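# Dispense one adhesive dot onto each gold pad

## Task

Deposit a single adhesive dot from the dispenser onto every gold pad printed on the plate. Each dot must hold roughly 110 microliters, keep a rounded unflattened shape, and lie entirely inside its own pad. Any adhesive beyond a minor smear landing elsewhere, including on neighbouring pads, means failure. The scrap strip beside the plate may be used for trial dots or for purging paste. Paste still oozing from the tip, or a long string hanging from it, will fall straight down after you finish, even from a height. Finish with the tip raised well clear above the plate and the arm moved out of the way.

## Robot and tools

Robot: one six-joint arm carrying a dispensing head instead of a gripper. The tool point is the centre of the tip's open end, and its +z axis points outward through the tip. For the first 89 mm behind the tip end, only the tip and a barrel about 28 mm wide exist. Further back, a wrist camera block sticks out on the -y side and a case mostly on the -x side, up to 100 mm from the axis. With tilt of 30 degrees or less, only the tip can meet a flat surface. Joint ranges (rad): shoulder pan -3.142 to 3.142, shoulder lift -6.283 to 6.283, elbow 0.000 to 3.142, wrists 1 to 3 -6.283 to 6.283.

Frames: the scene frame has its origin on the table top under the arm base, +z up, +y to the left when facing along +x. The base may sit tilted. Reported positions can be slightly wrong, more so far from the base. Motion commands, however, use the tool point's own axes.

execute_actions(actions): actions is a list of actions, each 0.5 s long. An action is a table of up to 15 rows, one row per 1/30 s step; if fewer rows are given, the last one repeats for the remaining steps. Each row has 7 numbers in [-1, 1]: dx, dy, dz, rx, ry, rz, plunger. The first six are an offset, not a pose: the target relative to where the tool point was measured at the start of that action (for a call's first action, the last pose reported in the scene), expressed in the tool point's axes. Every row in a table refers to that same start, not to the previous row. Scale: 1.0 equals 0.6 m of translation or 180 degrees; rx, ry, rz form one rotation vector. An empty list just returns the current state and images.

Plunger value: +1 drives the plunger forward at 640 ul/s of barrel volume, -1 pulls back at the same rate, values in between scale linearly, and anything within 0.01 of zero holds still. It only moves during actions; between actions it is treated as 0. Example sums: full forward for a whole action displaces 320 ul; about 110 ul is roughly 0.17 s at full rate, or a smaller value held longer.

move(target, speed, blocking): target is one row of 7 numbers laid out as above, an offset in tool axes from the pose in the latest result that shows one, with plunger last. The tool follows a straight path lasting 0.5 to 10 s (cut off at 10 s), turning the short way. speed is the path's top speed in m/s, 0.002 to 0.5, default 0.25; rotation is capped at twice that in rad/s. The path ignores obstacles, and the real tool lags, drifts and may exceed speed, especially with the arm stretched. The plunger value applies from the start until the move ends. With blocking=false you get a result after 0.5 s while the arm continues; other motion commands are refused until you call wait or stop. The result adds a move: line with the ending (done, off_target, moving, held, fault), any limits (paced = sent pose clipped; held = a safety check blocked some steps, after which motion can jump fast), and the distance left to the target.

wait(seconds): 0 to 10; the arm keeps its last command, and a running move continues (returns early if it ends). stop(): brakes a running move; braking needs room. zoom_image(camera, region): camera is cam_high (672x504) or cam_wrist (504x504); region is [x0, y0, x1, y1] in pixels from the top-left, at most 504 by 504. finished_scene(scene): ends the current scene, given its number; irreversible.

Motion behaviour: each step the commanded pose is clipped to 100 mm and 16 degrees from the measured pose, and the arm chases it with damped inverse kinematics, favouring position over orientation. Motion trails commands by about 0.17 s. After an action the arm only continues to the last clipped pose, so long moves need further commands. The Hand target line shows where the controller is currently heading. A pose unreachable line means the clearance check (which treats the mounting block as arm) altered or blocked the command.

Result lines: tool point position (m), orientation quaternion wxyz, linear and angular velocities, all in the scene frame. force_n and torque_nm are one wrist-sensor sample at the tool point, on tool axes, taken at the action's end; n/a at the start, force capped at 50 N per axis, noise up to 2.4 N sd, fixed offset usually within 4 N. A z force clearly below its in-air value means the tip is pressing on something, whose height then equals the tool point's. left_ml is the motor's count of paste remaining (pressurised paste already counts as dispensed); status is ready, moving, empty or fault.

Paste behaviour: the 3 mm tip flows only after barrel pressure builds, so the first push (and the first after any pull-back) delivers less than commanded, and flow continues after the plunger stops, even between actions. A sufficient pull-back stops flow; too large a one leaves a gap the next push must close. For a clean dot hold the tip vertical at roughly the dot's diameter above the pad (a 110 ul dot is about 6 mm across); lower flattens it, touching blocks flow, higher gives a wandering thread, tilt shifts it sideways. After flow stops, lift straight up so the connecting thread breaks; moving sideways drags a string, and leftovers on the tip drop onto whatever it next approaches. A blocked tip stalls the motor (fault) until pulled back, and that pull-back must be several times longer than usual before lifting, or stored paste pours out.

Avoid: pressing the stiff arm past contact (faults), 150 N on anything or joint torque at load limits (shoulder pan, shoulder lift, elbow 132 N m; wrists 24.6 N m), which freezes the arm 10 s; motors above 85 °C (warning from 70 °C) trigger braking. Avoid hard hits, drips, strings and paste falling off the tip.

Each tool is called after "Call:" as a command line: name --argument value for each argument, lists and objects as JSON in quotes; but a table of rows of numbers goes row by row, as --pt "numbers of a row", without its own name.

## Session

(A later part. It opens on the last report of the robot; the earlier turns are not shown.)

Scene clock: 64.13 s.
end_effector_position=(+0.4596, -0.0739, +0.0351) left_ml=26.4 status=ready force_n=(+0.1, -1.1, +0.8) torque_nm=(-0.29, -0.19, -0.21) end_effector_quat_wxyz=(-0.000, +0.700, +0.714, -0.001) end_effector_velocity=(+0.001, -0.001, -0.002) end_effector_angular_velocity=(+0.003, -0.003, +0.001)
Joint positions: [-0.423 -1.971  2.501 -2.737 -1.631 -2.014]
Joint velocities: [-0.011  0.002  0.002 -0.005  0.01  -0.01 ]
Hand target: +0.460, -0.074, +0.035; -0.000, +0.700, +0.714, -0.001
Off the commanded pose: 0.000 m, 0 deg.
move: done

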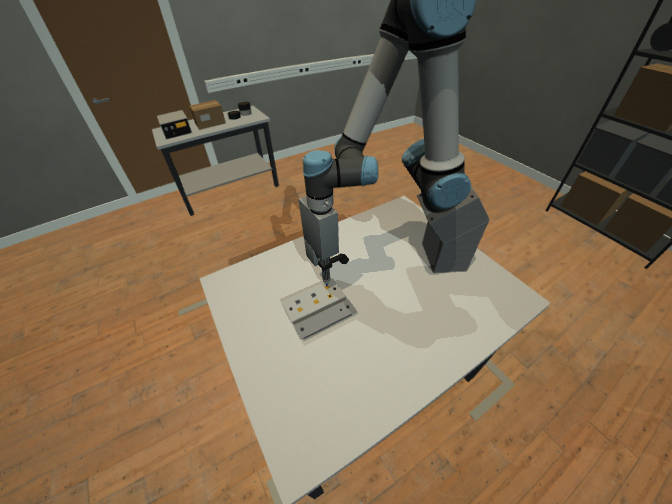

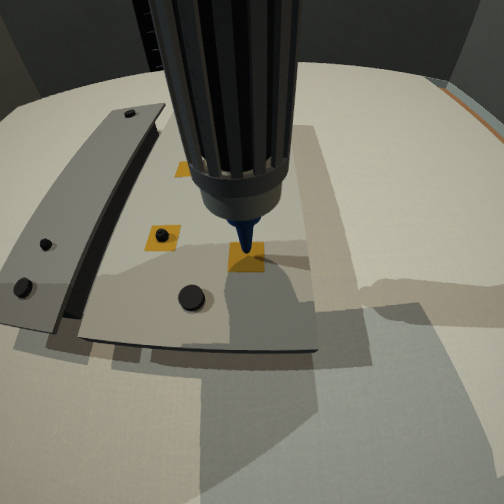

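Call:
execute_actions --actions '[[[0.0003,-0.0003,0.0005,0,0,0,0.344]]]'

Call:
wait --seconds 8

Call:
move --target '[0, 0, -0.055, 0, 0, 0, 0]' --speed 0.12

Call:
zoom_image --camera "cam_wrist" --region '[130, 130, 330, 330]'

Scene clock: 66.13 s.
end_effector_position=(+0.4594, -0.0738, +0.0348) left_ml=26.3 status=moving force_n=(-0.8, -1.3, -0.4) torque_nm=(-0.31, +0.13, -0.25) end_effector_quat_wxyz=(-0.000, +0.700, +0.714, -0.001) end_effector_velocity=(-0.001, -0.000, -0.000) end_effector_angular_velocity=(-0.001, +0.001, +0.000)
Joint positions: [-0.422 -1.97   2.502 -2.738 -1.631 -2.014]
Joint velocities: [ 0.     0.    -0.     0.001 -0.002  0.   ]
Hand target: +0.459, -0.074, +0.035; -0.000, +0.700, +0.714, -0.001
Off the commanded pose: 0.000 m, 0 deg.

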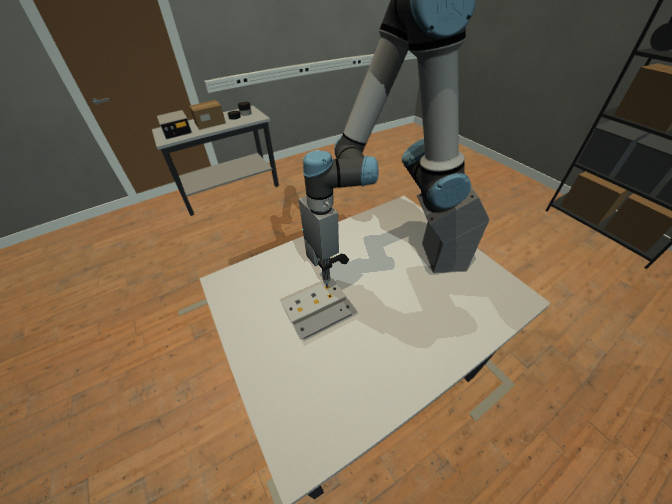

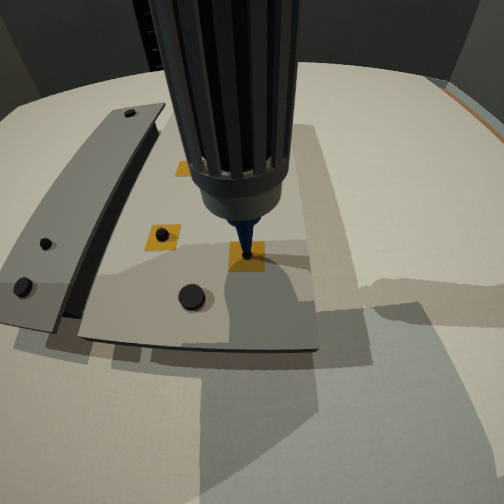

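Scene clock: 74.13 s.
end_effector_position=(+0.4594, -0.0737, +0.0348) left_ml=26.3 status=ready force_n=(-1.9, -0.8, +0.3) torque_nm=(-0.14, +0.66, -0.29) end_effector_quat_wxyz=(-0.000, +0.700, +0.714, -0.001) end_effector_velocity=(+0.001, -0.000, +0.000) end_effector_angular_velocity=(-0.001, -0.001, +0.001)
Joint positions: [-0.422 -1.97   2.502 -2.738 -1.631 -2.013]
Joint velocities: [-0.    -0.    -0.    -0.001  0.    -0.001]
Hand target: +0.459, -0.074, +0.035; -0.000, +0.700, +0.714, -0.001
Off the commanded pose: 0.000 m, 0 deg.
wait: 8.00 s; at rest by 0.20 s

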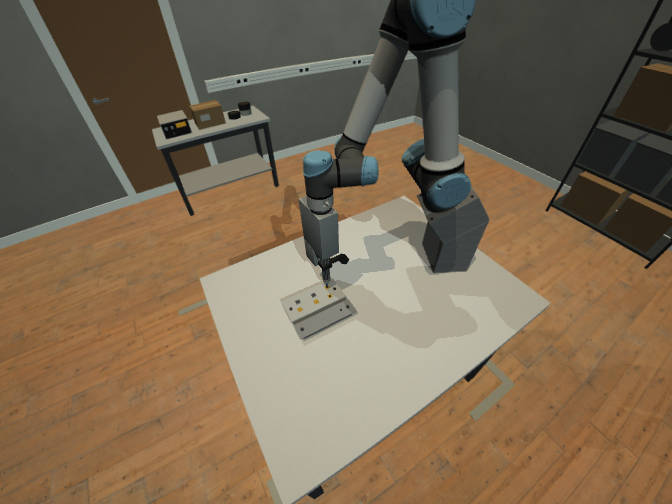

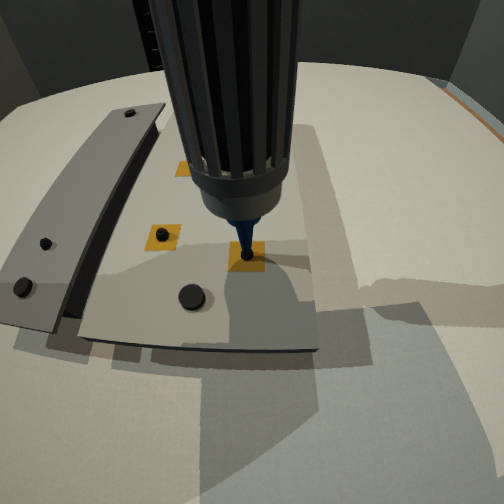

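Scene clock: 75.07 s.
end_effector_position=(+0.4596, -0.0736, +0.0675) left_ml=26.3 status=ready force_n=(-0.6, -2.1, -0.2) torque_nm=(-0.67, +0.19, -0.25) end_effector_quat_wxyz=(-0.000, +0.700, +0.714, -0.001) end_effector_velocity=(+0.000, -0.000, +0.003) end_effector_angular_velocity=(+0.001, -0.000, -0.002)
Joint positions: [-0.414 -2.079  2.478 -2.605 -1.636 -2.006]
Joint velocities: [-0.001 -0.009 -0.004  0.013  0.002  0.001]
Hand target: +0.460, -0.074, +0.068; -0.000, +0.700, +0.714, -0.001
Off the commanded pose: 0.000 m, 0 deg.
move: done

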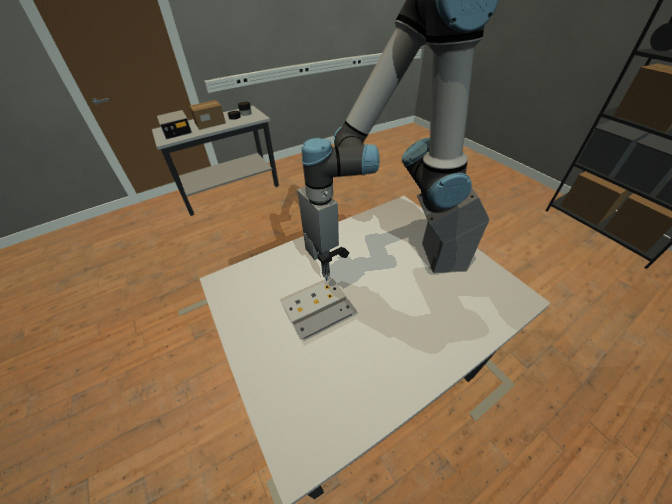

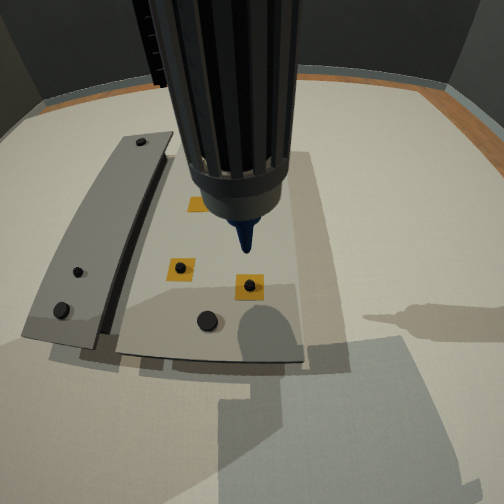

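Region (130, 130, 330, 330) of cam_wrist's 504x504 image, scaled by 2.520, with more detail than that image has.

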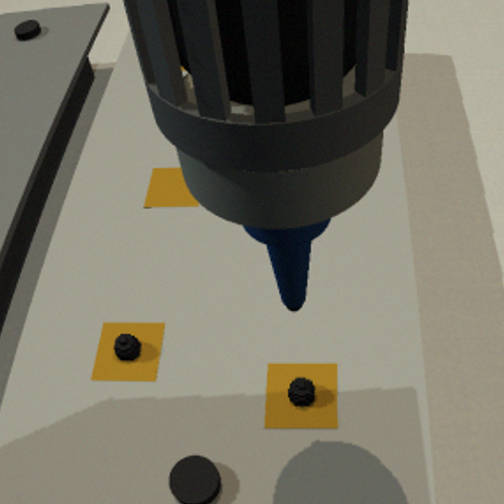

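Call:
move --target '[0.0583, 0.1145, 0.0545, 0, 0, 0, 0]' --speed 0.15

Call:
zoom_image --camera "cam_wrist" --region '[200, 210, 300, 310]'

Scene clock: 84.60 s.
end_effector_position=(+0.5273, -0.0374, +0.0346) left_ml=26.3 status=ready force_n=(-2.0, -2.0, +0.8) torque_nm=(-0.60, +0.64, -0.25) end_effector_quat_wxyz=(-0.000, +0.700, +0.714, -0.001) end_effector_velocity=(+0.003, +0.000, -0.001) end_effector_angular_velocity=(-0.002, -0.001, -0.000)
Joint positions: [-0.227 -1.8    2.32  -2.708 -1.745 -1.854]
Joint velocities: [ 0.006  0.009 -0.007 -0.003 -0.006  0.005]
Hand target: +0.527, -0.037, +0.034; -0.000, +0.700, +0.714, -0.001
Off the commanded pose: 0.000 m, 0 deg.
move: done

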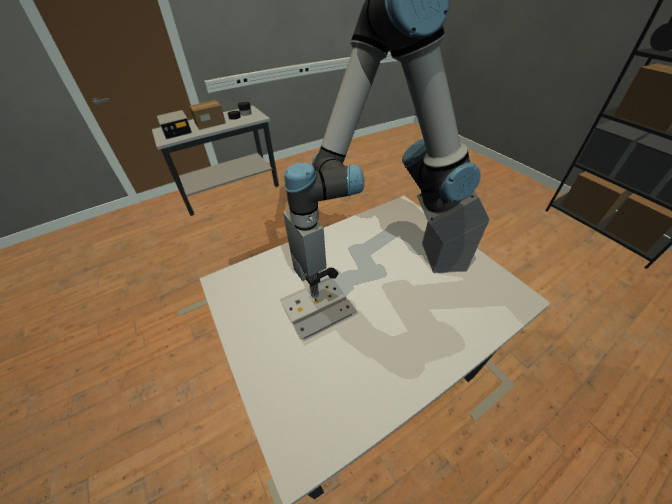

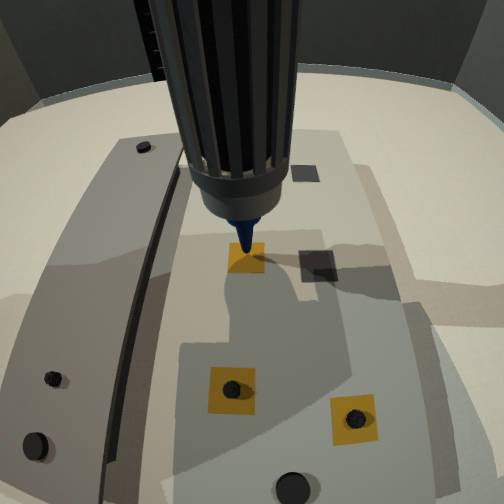

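Region (200, 210, 300, 310) of cam_wrist's 504x504 image, scaled by 5.040, with more detail than that image has.

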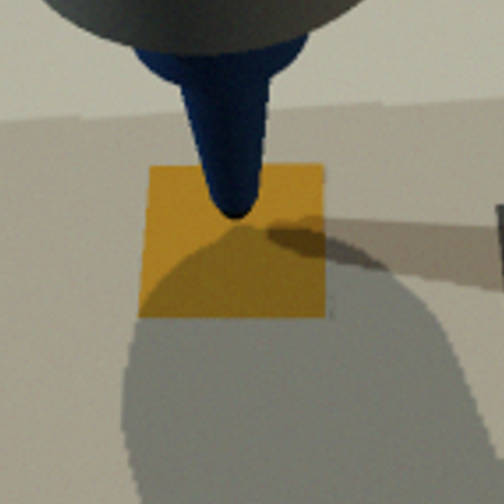

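Call:
execute_actions --actions '[[[0.0004,-0.0012,-0.0003,0,0,0,0.344]]]'

Call:
wait --seconds 8

Call:
move --target '[0, 0, -0.055, 0, 0, 0, 0]' --speed 0.12

Call:
zoom_image --camera "cam_wrist" --region '[170, 150, 370, 350]'

Scene clock: 86.40 s.
end_effector_position=(+0.5266, -0.0371, +0.0348) left_ml=26.2 status=moving force_n=(-0.6, -1.6, +0.0) torque_nm=(-0.47, +0.19, -0.27) end_effector_quat_wxyz=(-0.000, +0.700, +0.714, -0.001) end_effector_velocity=(+0.000, -0.001, +0.000) end_effector_angular_velocity=(-0.001, -0.001, -0.001)
Joint positions: [-0.226 -1.802  2.322 -2.708 -1.745 -1.853]
Joint velocities: [-0.    -0.001  0.001 -0.002 -0.001  0.   ]
Hand target: +0.527, -0.037, +0.035; -0.000, +0.700, +0.714, -0.001
Off the commanded pose: 0.000 m, 0 deg.

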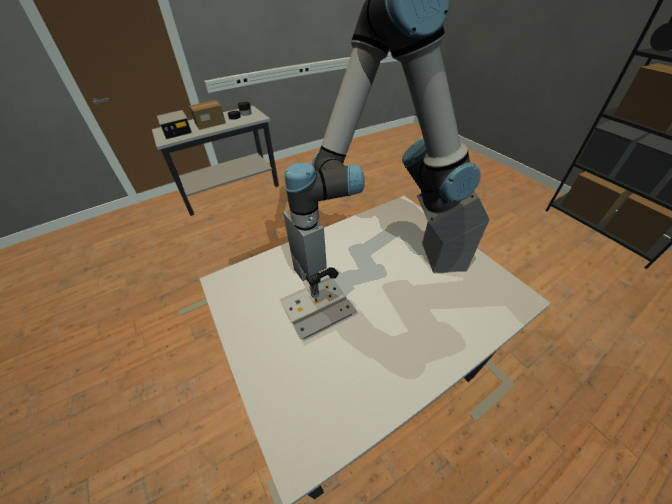

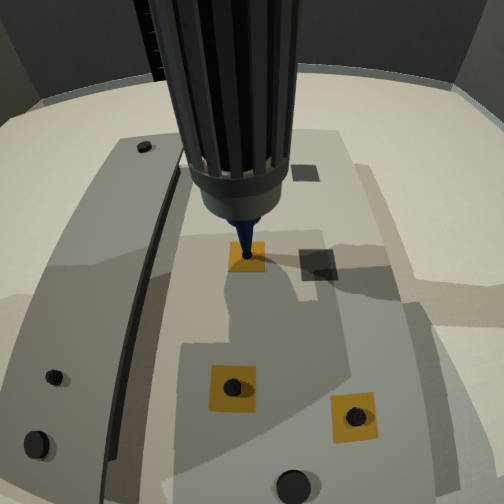

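Scene clock: 94.40 s.
end_effector_position=(+0.5266, -0.0371, +0.0348) left_ml=26.2 status=ready force_n=(-0.6, -1.3, +0.8) torque_nm=(-0.35, +0.03, -0.22) end_effector_quat_wxyz=(-0.000, +0.700, +0.714, -0.001) end_effector_velocity=(+0.000, -0.001, +0.000) end_effector_angular_velocity=(-0.002, -0.001, -0.000)
Joint positions: [-0.226 -1.802  2.322 -2.708 -1.745 -1.853]
Joint velocities: [-0.    -0.    -0.001  0.    -0.001  0.   ]
Hand target: +0.527, -0.037, +0.035; -0.000, +0.700, +0.714, -0.001
Off the commanded pose: 0.000 m, 0 deg.
wait: 8.00 s; at rest by 0.20 s

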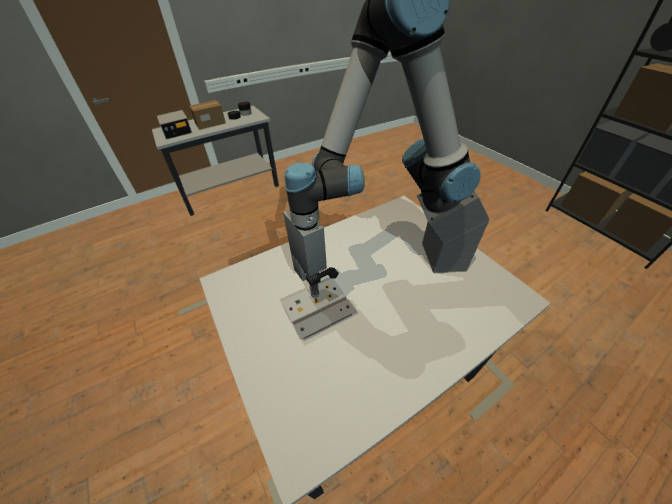

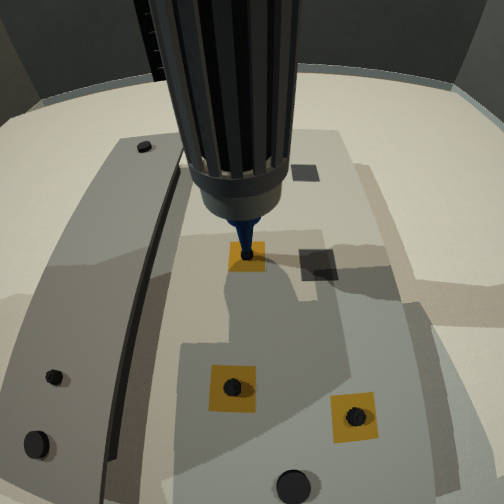

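Scene clock: 95.33 s.
end_effector_position=(+0.5267, -0.0371, +0.0675) left_ml=26.2 status=ready force_n=(-0.8, -1.0, -0.2) torque_nm=(-0.26, +0.20, -0.19) end_effector_quat_wxyz=(-0.000, +0.700, +0.714, -0.001) end_effector_velocity=(-0.000, -0.000, +0.002) end_effector_angular_velocity=(-0.000, +0.001, -0.001)
Joint positions: [-0.208 -1.886  2.303 -2.602 -1.756 -1.838]
Joint velocities: [ 0.001 -0.006 -0.001  0.008 -0.001  0.002]
Hand target: +0.527, -0.037, +0.068; -0.000, +0.700, +0.714, -0.001
Off the commanded pose: 0.000 m, 0 deg.
move: done

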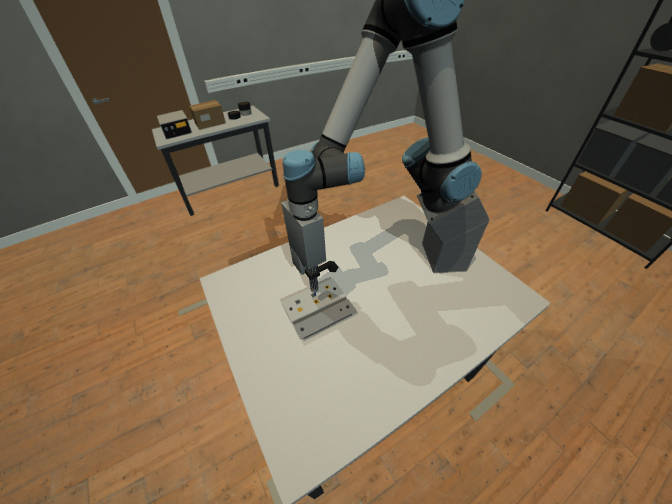

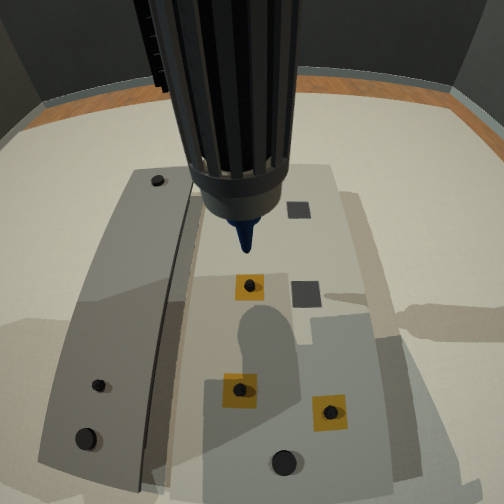

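Region (170, 150, 370, 350) of cam_wrist's 504x504 image, scaled by 2.520, with more detail than that image has.

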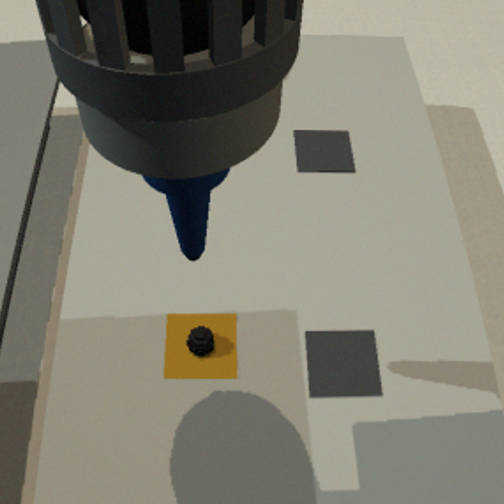

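Call:
move --target '[-0.0049, 0.1103, 0.054, 0, 0, 0, 0]' --speed 0.15

Call:
zoom_image --camera "cam_wrist" --region '[200, 210, 300, 310]'

Scene clock: 104.20 s.
end_effector_position=(+0.5925, -0.0388, +0.0350) left_ml=26.2 status=ready force_n=(-0.7, -1.6, +0.2) torque_nm=(-0.42, +0.23, -0.19) end_effector_quat_wxyz=(-0.000, +0.700, +0.714, -0.001) end_effector_velocity=(+0.001, -0.000, -0.001) end_effector_angular_velocity=(-0.001, +0.001, +0.000)
Joint positions: [-0.186 -1.695  2.136 -2.622 -1.768 -1.82 ]
Joint velocities: [ 0.001  0.006 -0.005  0.    -0.002  0.001]
Hand target: +0.593, -0.039, +0.035; -0.000, +0.700, +0.714, -0.001
Off the commanded pose: 0.000 m, 0 deg.
move: done

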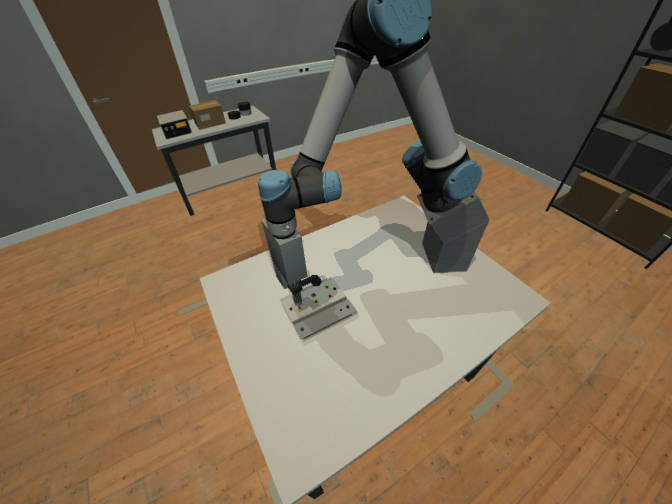

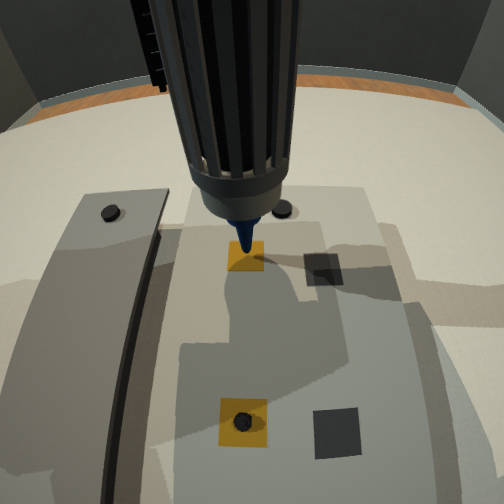

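Region (200, 210, 300, 310) of cam_wrist's 504x504 image, scaled by 5.040, with more detail than that image has.

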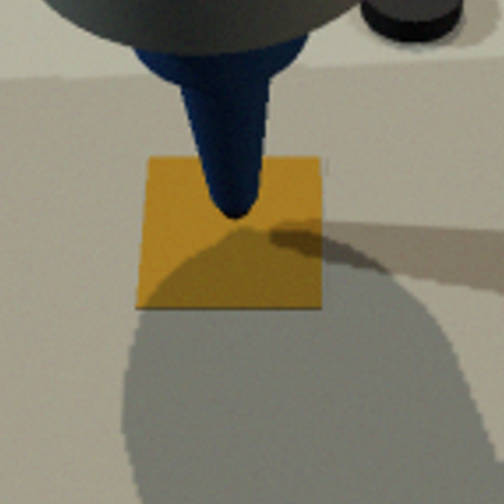

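Call:
execute_actions --actions '[[[0.0008,0.0003,0.0002,0,0,0,0.344]]]'

Call:
wait --seconds 8

Call:
move --target '[0, 0, -0.06, 0, 0, 0, -0.03]' --speed 0.13

Call:
zoom_image --camera "cam_wrist" --region '[190, 200, 310, 320]'

Scene clock: 106.00 s.
end_effector_position=(+0.5929, -0.0384, +0.0349) left_ml=26.1 status=moving force_n=(-0.7, -2.0, -0.7) torque_nm=(-0.64, +0.11, -0.24) end_effector_quat_wxyz=(-0.000, +0.700, +0.714, -0.001) end_effector_velocity=(+0.000, +0.000, +0.000) end_effector_angular_velocity=(+0.000, -0.000, +0.000)
Joint positions: [-0.185 -1.694  2.135 -2.623 -1.769 -1.819]
Joint velocities: [ 0.  0. -0.  0. -0. -0.]
Hand target: +0.593, -0.038, +0.035; -0.000, +0.700, +0.714, -0.001
Off the commanded pose: 0.000 m, 0 deg.

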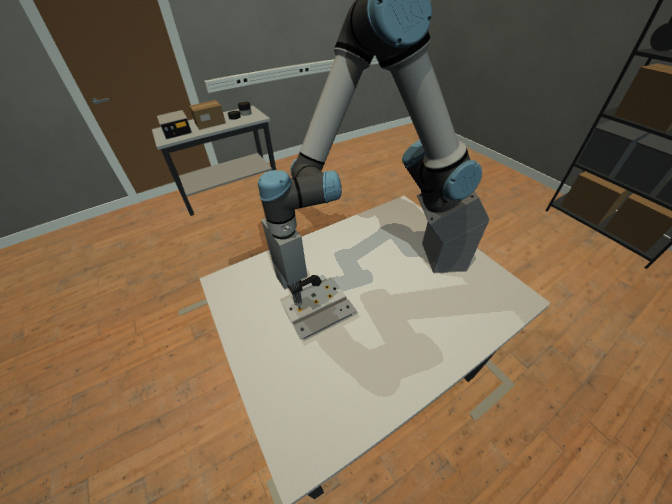

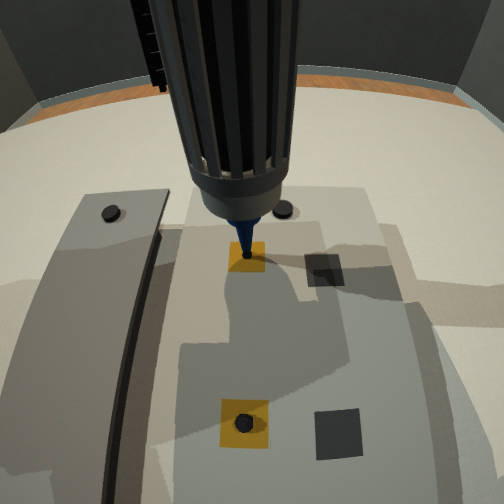

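Scene clock: 114.00 s.
end_effector_position=(+0.5927, -0.0383, +0.0349) left_ml=26.1 status=ready force_n=(-1.1, -2.4, +0.7) torque_nm=(-0.67, +0.32, -0.20) end_effector_quat_wxyz=(-0.000, +0.700, +0.714, -0.001) end_effector_velocity=(-0.001, -0.000, -0.000) end_effector_angular_velocity=(-0.001, +0.001, -0.000)
Joint positions: [-0.185 -1.694  2.136 -2.623 -1.769 -1.819]
Joint velocities: [-0.    -0.     0.001 -0.    -0.001  0.   ]
Hand target: +0.593, -0.038, +0.035; -0.000, +0.700, +0.714, -0.001
Off the commanded pose: 0.000 m, 0 deg.
wait: 8.00 s; at rest by 0.20 s

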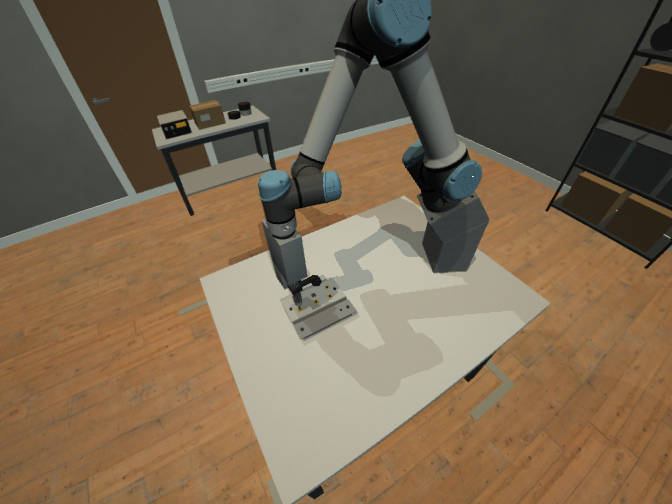

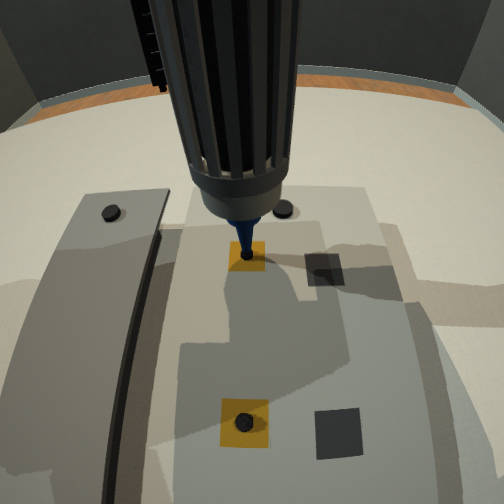

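Scene clock: 114.93 s.
end_effector_position=(+0.5928, -0.0383, +0.0706) left_ml=26.1 status=moving force_n=(-1.4, -2.2, -0.4) torque_nm=(-0.61, +0.47, -0.17) end_effector_quat_wxyz=(-0.000, +0.700, +0.714, -0.001) end_effector_velocity=(-0.001, -0.001, +0.002) end_effector_angular_velocity=(-0.002, +0.002, +0.000)
Joint positions: [-0.166 -1.77   2.117 -2.525 -1.78  -1.803]
Joint velocities: [ 0.001 -0.005 -0.001  0.008 -0.003  0.001]
Hand target: +0.593, -0.038, +0.071; -0.000, +0.700, +0.714, -0.001
Off the commanded pose: 0.000 m, 0 deg.
move: done

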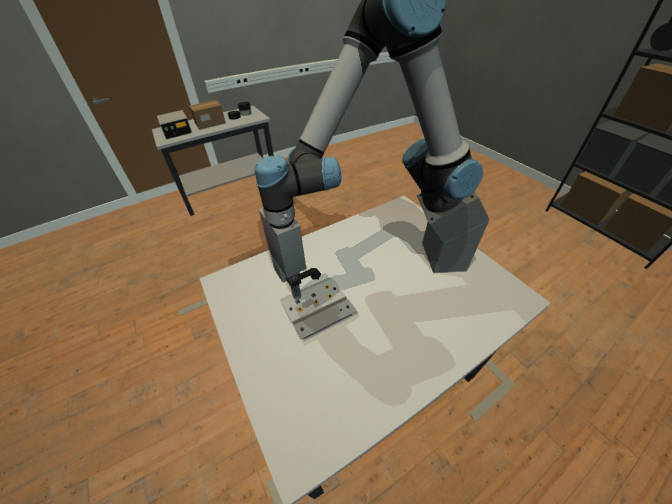

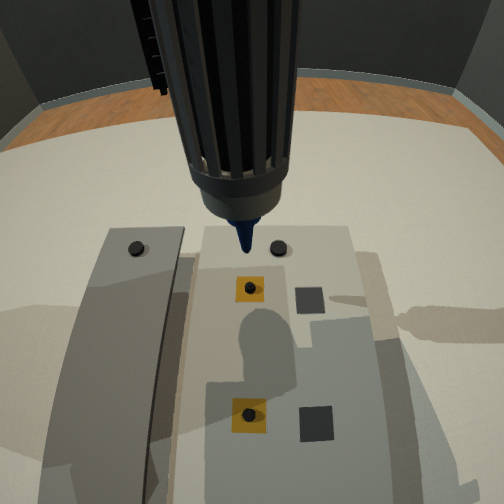

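Region (190, 200, 310, 320) of cam_wrist's 504x504 image, scaled by 4.200, with more detail than that image has.

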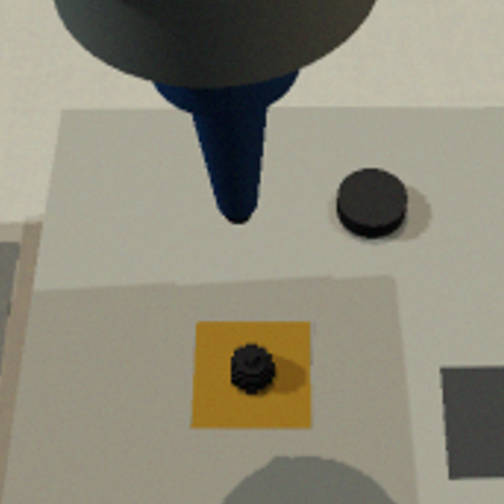

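Thread parted cleanly. Move up and over the scrap strip.

Call:
move --target '[0.13, -0.04, -0.15, 0, 0, 0, 0]' --speed 0.25

Scene clock: 117.70 s.
end_effector_position=(+0.5677, +0.0394, +0.1605) left_ml=26.1 status=ready force_n=(+0.0, -0.5, +1.8) torque_nm=(-0.06, -0.13, -0.20) end_effector_quat_wxyz=(-0.001, +0.700, +0.714, -0.000) end_effector_velocity=(-0.001, +0.002, +0.002) end_effector_angular_velocity=(-0.000, +0.002, +0.000)
Joint positions: [ 0.109 -1.881  2.084 -2.313 -1.929 -1.562]
Joint velocities: [ 0.008  0.001 -0.004  0.008 -0.004  0.008]
Hand target: +0.568, +0.040, +0.161; -0.001, +0.700, +0.714, -0.001
Off the commanded pose: 0.000 m, 0 deg.
move: done

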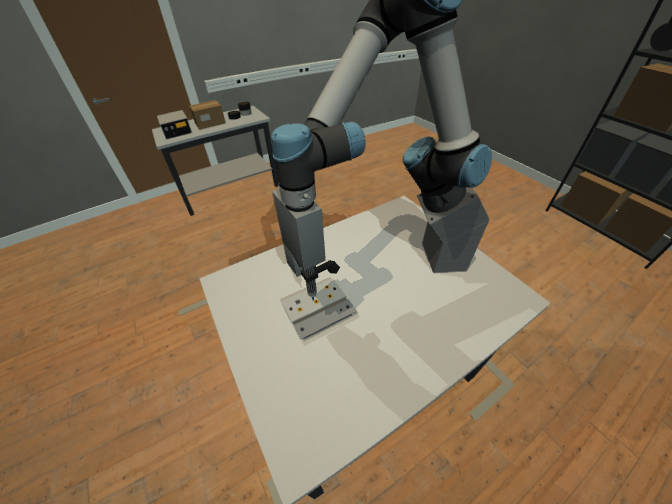

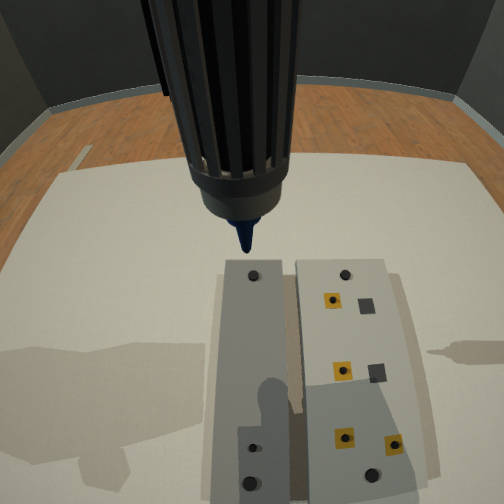

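Call:
finished_scene --scene 2

The scene is finished: the task was done.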